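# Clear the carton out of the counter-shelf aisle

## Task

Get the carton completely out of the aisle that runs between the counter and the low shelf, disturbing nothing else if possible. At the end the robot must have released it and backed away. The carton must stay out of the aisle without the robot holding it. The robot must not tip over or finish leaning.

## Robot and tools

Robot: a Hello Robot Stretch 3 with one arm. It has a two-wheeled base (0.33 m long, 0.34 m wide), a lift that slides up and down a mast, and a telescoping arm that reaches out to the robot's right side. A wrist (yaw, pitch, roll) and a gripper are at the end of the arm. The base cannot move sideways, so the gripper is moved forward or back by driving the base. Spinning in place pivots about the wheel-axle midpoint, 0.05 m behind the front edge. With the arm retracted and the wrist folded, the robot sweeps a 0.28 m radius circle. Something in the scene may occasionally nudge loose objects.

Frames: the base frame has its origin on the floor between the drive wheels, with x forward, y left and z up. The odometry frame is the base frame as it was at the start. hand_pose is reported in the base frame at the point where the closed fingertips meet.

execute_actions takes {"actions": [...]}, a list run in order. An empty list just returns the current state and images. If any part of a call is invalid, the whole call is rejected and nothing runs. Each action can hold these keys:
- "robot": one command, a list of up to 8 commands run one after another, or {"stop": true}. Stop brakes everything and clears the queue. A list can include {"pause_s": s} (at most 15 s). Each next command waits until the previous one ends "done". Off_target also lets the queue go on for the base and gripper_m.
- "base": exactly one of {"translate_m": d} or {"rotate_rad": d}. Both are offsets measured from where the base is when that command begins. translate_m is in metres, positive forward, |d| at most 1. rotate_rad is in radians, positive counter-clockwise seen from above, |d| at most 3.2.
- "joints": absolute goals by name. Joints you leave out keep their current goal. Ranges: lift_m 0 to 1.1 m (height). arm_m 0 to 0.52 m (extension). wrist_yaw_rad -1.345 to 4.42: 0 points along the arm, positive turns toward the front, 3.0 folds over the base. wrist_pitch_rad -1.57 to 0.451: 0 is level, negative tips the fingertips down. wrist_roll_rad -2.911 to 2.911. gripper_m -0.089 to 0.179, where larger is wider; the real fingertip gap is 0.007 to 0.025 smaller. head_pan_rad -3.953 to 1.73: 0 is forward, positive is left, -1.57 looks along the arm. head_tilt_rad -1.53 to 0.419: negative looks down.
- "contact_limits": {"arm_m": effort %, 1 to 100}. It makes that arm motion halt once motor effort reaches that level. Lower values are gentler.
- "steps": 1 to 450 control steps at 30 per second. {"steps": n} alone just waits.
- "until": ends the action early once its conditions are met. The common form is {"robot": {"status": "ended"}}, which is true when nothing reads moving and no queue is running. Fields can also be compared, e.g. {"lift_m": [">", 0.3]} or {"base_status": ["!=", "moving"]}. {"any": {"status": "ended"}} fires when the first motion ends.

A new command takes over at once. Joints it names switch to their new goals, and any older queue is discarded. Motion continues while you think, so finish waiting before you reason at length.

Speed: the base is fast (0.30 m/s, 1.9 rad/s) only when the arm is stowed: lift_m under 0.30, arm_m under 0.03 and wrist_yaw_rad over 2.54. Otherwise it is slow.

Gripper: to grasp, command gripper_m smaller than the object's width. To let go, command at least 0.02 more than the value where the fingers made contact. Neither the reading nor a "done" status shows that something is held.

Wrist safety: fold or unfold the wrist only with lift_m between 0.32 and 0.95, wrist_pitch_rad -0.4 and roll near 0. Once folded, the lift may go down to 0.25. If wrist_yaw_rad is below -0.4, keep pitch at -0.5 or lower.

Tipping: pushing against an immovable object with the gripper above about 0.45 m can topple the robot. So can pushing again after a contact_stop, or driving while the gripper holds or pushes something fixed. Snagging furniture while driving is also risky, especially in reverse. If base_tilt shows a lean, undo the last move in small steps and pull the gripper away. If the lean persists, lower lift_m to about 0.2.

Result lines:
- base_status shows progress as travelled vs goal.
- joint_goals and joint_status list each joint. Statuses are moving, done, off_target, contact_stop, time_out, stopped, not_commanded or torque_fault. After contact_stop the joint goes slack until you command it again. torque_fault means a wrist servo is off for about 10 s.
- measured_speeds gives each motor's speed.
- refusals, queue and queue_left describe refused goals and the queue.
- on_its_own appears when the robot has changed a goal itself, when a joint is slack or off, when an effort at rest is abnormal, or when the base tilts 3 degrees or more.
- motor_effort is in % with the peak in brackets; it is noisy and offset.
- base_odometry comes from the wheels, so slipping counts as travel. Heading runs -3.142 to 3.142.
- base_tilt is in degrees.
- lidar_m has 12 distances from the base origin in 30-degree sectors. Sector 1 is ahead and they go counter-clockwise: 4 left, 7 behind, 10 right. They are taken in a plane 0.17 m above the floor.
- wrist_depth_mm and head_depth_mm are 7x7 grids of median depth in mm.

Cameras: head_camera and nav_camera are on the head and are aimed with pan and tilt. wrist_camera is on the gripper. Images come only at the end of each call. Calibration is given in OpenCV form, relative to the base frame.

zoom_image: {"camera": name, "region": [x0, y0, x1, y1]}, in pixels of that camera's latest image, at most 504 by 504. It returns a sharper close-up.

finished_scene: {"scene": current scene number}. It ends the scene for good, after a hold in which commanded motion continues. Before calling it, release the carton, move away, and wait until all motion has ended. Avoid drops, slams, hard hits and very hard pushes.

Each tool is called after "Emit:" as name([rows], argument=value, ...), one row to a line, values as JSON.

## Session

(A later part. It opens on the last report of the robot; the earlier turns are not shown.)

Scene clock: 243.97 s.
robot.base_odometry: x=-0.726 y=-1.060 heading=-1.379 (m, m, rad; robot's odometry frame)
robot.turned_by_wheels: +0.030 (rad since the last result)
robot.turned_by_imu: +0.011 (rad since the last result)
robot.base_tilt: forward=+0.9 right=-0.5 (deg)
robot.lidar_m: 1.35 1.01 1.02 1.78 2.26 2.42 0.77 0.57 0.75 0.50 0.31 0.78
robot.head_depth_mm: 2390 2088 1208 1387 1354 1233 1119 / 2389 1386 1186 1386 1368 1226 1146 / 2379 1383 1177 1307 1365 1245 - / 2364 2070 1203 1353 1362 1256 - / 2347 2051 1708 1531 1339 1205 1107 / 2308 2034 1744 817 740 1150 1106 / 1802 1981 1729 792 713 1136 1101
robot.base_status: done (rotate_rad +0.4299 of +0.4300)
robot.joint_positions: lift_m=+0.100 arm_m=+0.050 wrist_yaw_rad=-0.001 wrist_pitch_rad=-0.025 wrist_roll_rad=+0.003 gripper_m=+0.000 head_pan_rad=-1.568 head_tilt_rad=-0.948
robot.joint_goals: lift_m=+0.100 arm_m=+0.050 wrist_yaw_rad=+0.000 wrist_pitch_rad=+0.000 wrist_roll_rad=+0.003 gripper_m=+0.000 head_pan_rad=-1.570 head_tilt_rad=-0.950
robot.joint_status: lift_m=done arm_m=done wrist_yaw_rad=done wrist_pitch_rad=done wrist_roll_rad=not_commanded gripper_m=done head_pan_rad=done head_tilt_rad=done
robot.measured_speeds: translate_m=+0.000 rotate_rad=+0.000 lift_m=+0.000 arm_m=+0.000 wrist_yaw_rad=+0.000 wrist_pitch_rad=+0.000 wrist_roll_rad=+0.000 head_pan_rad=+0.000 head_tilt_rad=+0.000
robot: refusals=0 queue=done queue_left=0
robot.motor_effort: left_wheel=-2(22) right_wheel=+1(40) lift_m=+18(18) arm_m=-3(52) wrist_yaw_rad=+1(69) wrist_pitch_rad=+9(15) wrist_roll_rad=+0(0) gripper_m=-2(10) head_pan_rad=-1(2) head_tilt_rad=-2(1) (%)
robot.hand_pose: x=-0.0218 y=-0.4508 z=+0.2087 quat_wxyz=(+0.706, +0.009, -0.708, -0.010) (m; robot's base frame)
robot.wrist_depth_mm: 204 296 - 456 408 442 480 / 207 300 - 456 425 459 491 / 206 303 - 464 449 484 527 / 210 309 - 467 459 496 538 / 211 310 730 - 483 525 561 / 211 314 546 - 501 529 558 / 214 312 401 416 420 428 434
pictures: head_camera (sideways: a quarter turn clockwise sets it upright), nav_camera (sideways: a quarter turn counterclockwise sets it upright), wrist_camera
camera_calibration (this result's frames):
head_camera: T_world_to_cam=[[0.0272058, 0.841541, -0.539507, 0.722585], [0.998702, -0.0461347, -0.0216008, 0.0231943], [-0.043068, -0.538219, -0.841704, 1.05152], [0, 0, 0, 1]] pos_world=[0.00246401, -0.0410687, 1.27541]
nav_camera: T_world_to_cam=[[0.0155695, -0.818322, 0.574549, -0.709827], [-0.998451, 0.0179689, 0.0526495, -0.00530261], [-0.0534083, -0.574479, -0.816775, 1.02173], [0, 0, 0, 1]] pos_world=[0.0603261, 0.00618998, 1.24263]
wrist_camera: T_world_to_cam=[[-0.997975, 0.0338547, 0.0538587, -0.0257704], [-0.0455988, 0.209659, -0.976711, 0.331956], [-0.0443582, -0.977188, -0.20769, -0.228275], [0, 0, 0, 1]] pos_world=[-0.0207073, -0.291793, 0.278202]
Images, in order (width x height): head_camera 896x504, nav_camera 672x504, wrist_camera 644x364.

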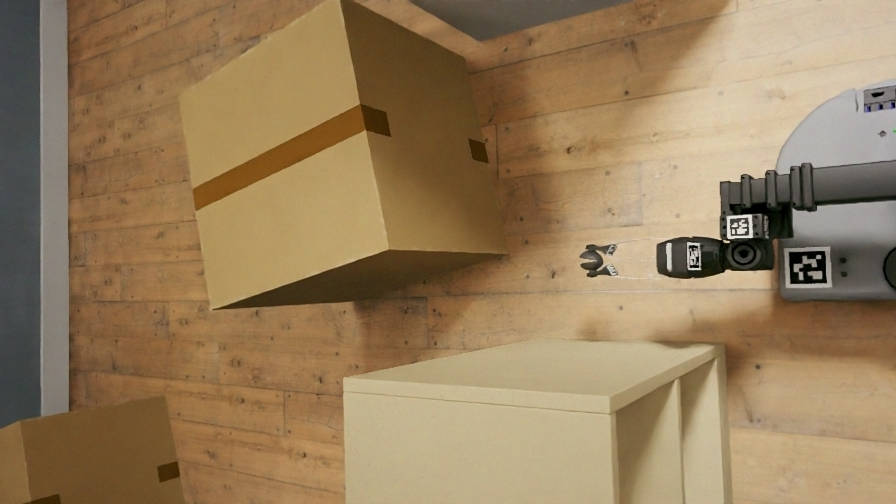

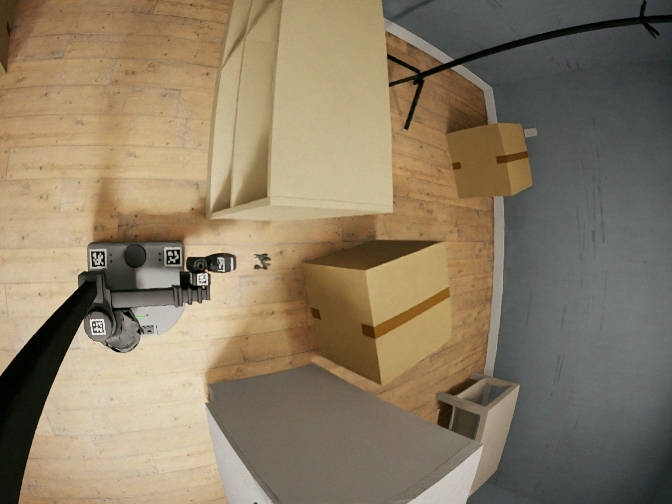

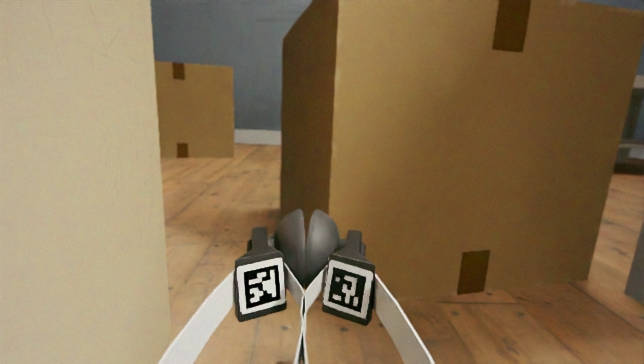

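Emit:
execute_actions([
  {"robot":[{"joints":{"arm_m":0.35},"base":{"translate_m":-0.07},"contact_limits":{"arm_m":100}},{"joints":{"arm_m":0.52},"base":{"translate_m":0.05},"contact_limits":{"arm_m":100}},{"joints":{"arm_m":0.32,"wrist_yaw_rad":0}},{"base":{"translate_m":-0.3}}],"steps":450,"until":{"robot":{"status":"ended"}}},
])

Scene clock: 261.53 s.
robot.base_odometry: x=-0.787 y=-0.746 heading=-1.379 (m, m, rad; robot's odometry frame)
robot.turned_by_wheels: +0.000 (rad since the last result)
robot.turned_by_imu: +0.000 (rad since the last result)
robot.base_tilt: forward=+0.9 right=-0.5 (deg)
robot.lidar_m: 1.08 1.26 1.34 1.77 2.28 2.11 0.79 0.29 0.30 0.81 0.64 0.53
robot.head_depth_mm: 714 607 580 590 603 761 1115 / 2380 796 812 834 855 948 1145 / 2367 2061 1734 1461 1303 1209 - / 2362 1370 1218 1454 1322 1227 - / 2348 1365 1215 1451 1361 1217 1110 / 2322 1355 1217 1471 1353 1217 1107 / 2319 2027 1268 1496 1355 1218 1103
robot.base_status: done (translate_m -0.3000 of -0.3000)
robot.joint_positions: lift_m=+0.100 arm_m=+0.320 wrist_yaw_rad=+0.002 wrist_pitch_rad=-0.025 wrist_roll_rad=+0.004 gripper_m=+0.000 head_pan_rad=-1.568 head_tilt_rad=-0.948
robot.joint_goals: lift_m=+0.100 arm_m=+0.320 wrist_yaw_rad=+0.000 wrist_pitch_rad=+0.000 wrist_roll_rad=+0.004 gripper_m=+0.000 head_pan_rad=-1.570 head_tilt_rad=-0.950
robot.joint_status: lift_m=done arm_m=done wrist_yaw_rad=done wrist_pitch_rad=done wrist_roll_rad=not_commanded gripper_m=done head_pan_rad=done head_tilt_rad=done
robot.measured_speeds: translate_m=+0.000 rotate_rad=+0.000 lift_m=+0.000 arm_m=+0.000 wrist_yaw_rad=+0.000 wrist_pitch_rad=+0.000 wrist_roll_rad=+0.000 head_pan_rad=+0.000 head_tilt_rad=+0.000
robot: refusals=0 queue=done queue_left=0
robot.motor_effort: left_wheel=+0(26) right_wheel=+0(38) lift_m=+18(18) arm_m=-3(48) wrist_yaw_rad=-1(78) wrist_pitch_rad=+9(13) wrist_roll_rad=+0(0) gripper_m=-2(12) head_pan_rad=-2(1) head_tilt_rad=-1(2) (%)
robot.hand_pose: x=-0.0210 y=-0.7208 z=+0.2086 quat_wxyz=(+0.706, +0.010, -0.708, -0.009) (m; robot's base frame)
robot.wrist_depth_mm: 282 266 247 231 - - - / 294 276 252 238 - - - / 309 287 263 244 - - - / 320 295 274 252 - - - / 335 308 285 255 702 788 222 / 352 319 301 - 545 549 220 / 366 336 303 286 414 421 220
pictures: head_camera (sideways: a quarter turn clockwise sets it upright), nav_camera (sideways: a quarter turn counterclockwise sets it upright), wrist_camera
camera_calibration (this result's frames):
head_camera: T_world_to_cam=[[0.027206, 0.841541, -0.539507, 0.722585], [0.998702, -0.0461349, -0.0216008, 0.0231943], [-0.0430681, -0.538219, -0.841704, 1.05152], [0, 0, 0, 1]] pos_world=[0.002464, -0.0410687, 1.27541]
nav_camera: T_world_to_cam=[[0.0155693, -0.818322, 0.574549, -0.709827], [-0.998451, 0.0179691, 0.0526495, -0.00530262], [-0.0534084, -0.574479, -0.816775, 1.02173], [0, 0, 0, 1]] pos_world=[0.0603261, 0.00618997, 1.24263]
wrist_camera: T_world_to_cam=[[-0.998102, 0.0307802, 0.0533325, -0.0179497], [-0.0457169, 0.209817, -0.976671, 0.388625], [-0.0412522, -0.977256, -0.208011, -0.492005], [0, 0, 0, 1]] pos_world=[-0.0204452, -0.561802, 0.278173]
Images, in order (width x height): head_camera 896x504, nav_camera 672x504, wrist_camera 644x364.

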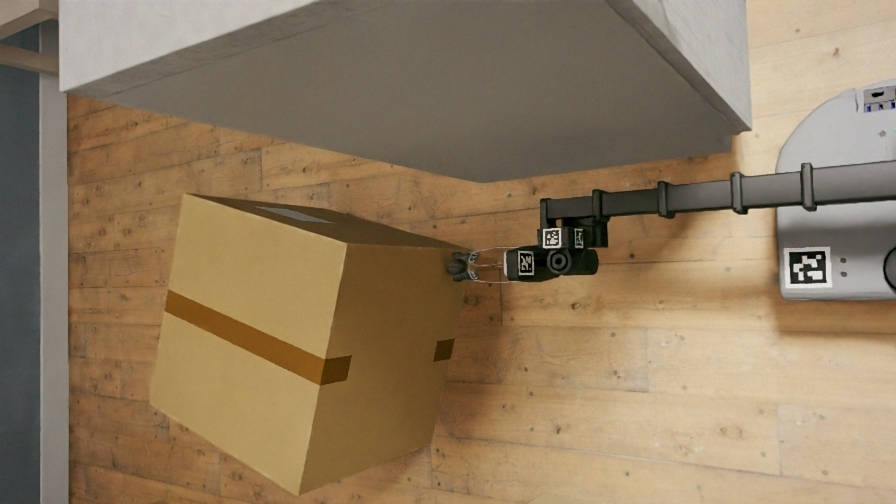

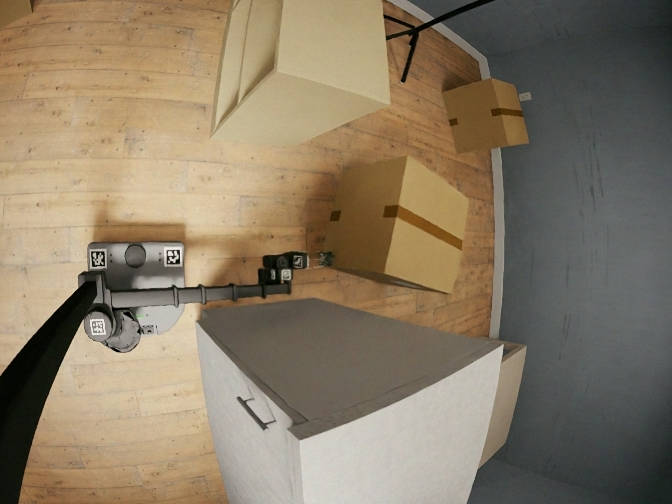

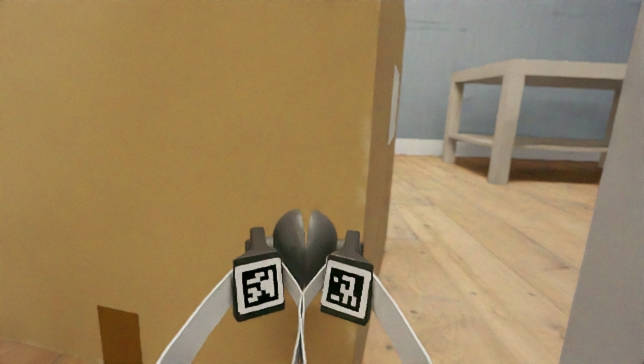

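Emit:
execute_actions([
  {"robot":[{"joints":{"arm_m":0.52},"contact_limits":{"arm_m":100}},{"joints":{"arm_m":0.0,"wrist_yaw_rad":0}}],"steps":450,"until":{"robot":{"status":"ended"}}},
])

Scene clock: 273.03 s.
robot.base_odometry: x=-0.787 y=-0.746 heading=-1.379 (m, m, rad; robot's odometry frame)
robot.turned_by_wheels: +0.000 (rad since the last result)
robot.turned_by_imu: -0.020 (rad since the last result)
robot.base_tilt: forward=+0.9 right=-0.5 (deg)
robot.lidar_m: 1.08 1.26 1.33 1.76 2.27 2.11 0.87 0.29 0.29 0.74 0.65 0.53
robot.head_depth_mm: 715 601 548 561 578 793 1124 / 2338 731 754 783 812 919 1148 / 2384 2063 1728 1313 1321 1212 - / 2368 1407 1291 1497 1361 1241 - / 2337 1364 1244 1485 1356 1222 1107 / 2336 1368 1239 1477 1358 1217 1104 / 2327 1966 1309 1515 1349 1214 1106
robot.base_status: done (translate_m -0.3000 of -0.3000)
robot.joint_positions: lift_m=+0.100 arm_m=+0.002 wrist_yaw_rad=-0.094 wrist_pitch_rad=-0.025 wrist_roll_rad=+0.003 gripper_m=+0.000 head_pan_rad=-1.568 head_tilt_rad=-0.948
robot.joint_goals: lift_m=+0.100 arm_m=+0.000 wrist_yaw_rad=-0.092 wrist_pitch_rad=+0.000 wrist_roll_rad=+0.003 gripper_m=+0.000 head_pan_rad=-1.570 head_tilt_rad=-0.950
robot.joint_status: lift_m=done arm_m=done wrist_yaw_rad=off_target wrist_pitch_rad=done wrist_roll_rad=not_commanded gripper_m=done head_pan_rad=done head_tilt_rad=done
robot.measured_speeds: translate_m=+0.000 rotate_rad=+0.000 lift_m=+0.000 arm_m=+0.000 wrist_yaw_rad=+0.000 wrist_pitch_rad=+0.000 wrist_roll_rad=+0.000 head_pan_rad=+0.000 head_tilt_rad=+0.000
robot: refusals=0 queue=dropped queue_left=0
robot.on_its_own: wrist_yaw_rad is held at -0.092, not at your +0.000, by its stall guard, which is not easing now
robot.motor_effort: left_wheel=+1(21) right_wheel=-2(26) lift_m=+18(18) arm_m=-3(56) wrist_yaw_rad=+1(71) wrist_pitch_rad=+9(15) wrist_roll_rad=+0(0) gripper_m=-1(12) head_pan_rad=+0(1) head_tilt_rad=-2(2) (%)
robot.hand_pose: x=-0.0454 y=-0.4010 z=+0.2087 quat_wxyz=(+0.705, -0.024, -0.708, -0.042) (m; robot's base frame)
robot.wrist_depth_mm: - 607 619 - 416 255 184 / - 607 636 - 413 256 184 / - 617 668 - 412 253 182 / 980 661 675 - 416 253 182 / 677 653 696 - 411 255 182 / 505 498 542 - 381 252 182 / 395 402 409 410 377 252 182
pictures: head_camera (sideways: a quarter turn clockwise sets it upright), nav_camera (sideways: a quarter turn counterclockwise sets it upright), wrist_camera
camera_calibration (this result's frames):
head_camera: T_world_to_cam=[[0.027206, 0.841541, -0.539507, 0.722585], [0.998702, -0.0461349, -0.0216008, 0.0231943], [-0.0430681, -0.538219, -0.841704, 1.05152], [0, 0, 0, 1]] pos_world=[0.002464, -0.0410687, 1.27541]
nav_camera: T_world_to_cam=[[0.0155693, -0.818322, 0.574549, -0.709827], [-0.998451, 0.0179691, 0.0526495, -0.00530261], [-0.0534084, -0.574479, -0.816775, 1.02173], [0, 0, 0, 1]] pos_world=[0.0603261, 0.00618997, 1.24263]
wrist_camera: T_world_to_cam=[[-0.990595, 0.125836, 0.0537286, -0.0137479], [-0.025928, 0.212926, -0.976724, 0.322664], [-0.134348, -0.968931, -0.207661, -0.181482], [0, 0, 0, 1]] pos_world=[-0.0296343, -0.242818, 0.278206]
Images, in order (width x height): head_camera 896x504, nav_camera 672x504, wrist_camera 644x364.

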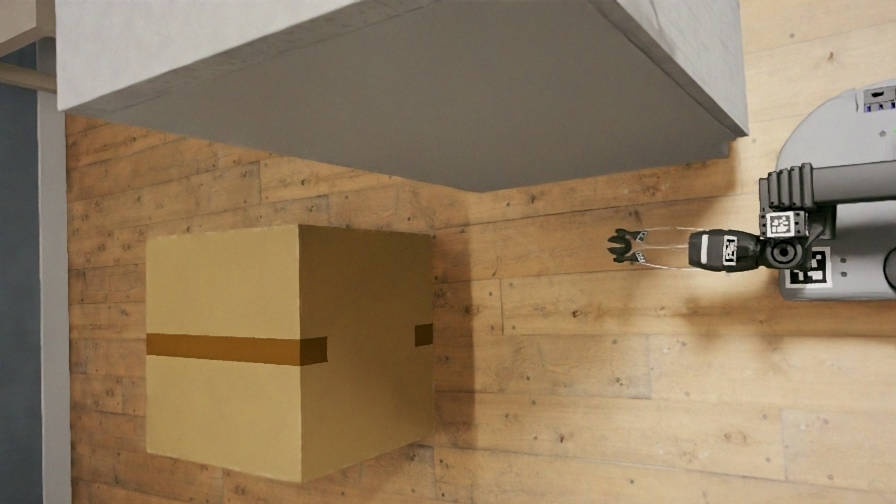

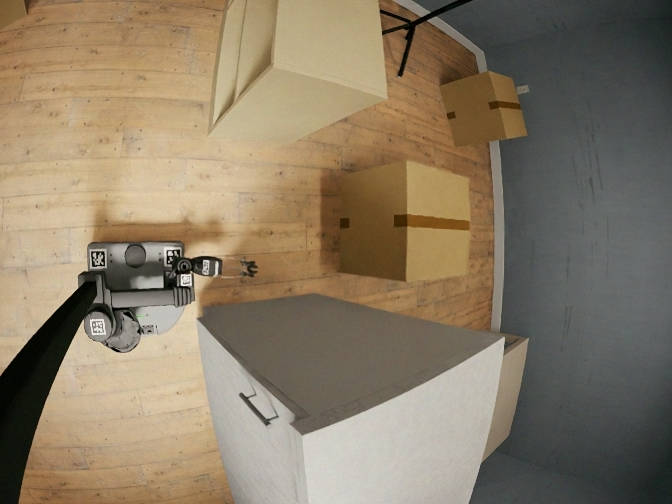

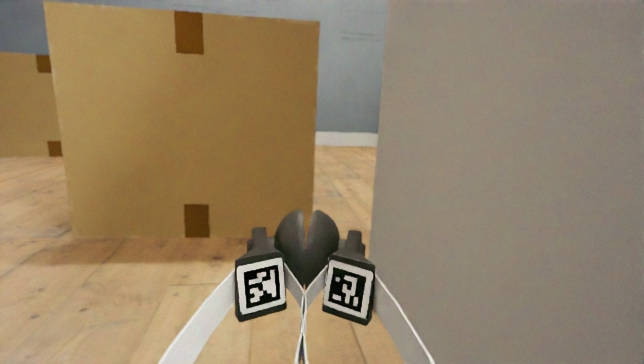

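About 12 cm past the counter.

Emit:
finished_scene(scene=1)

The scene is finished: the task was done.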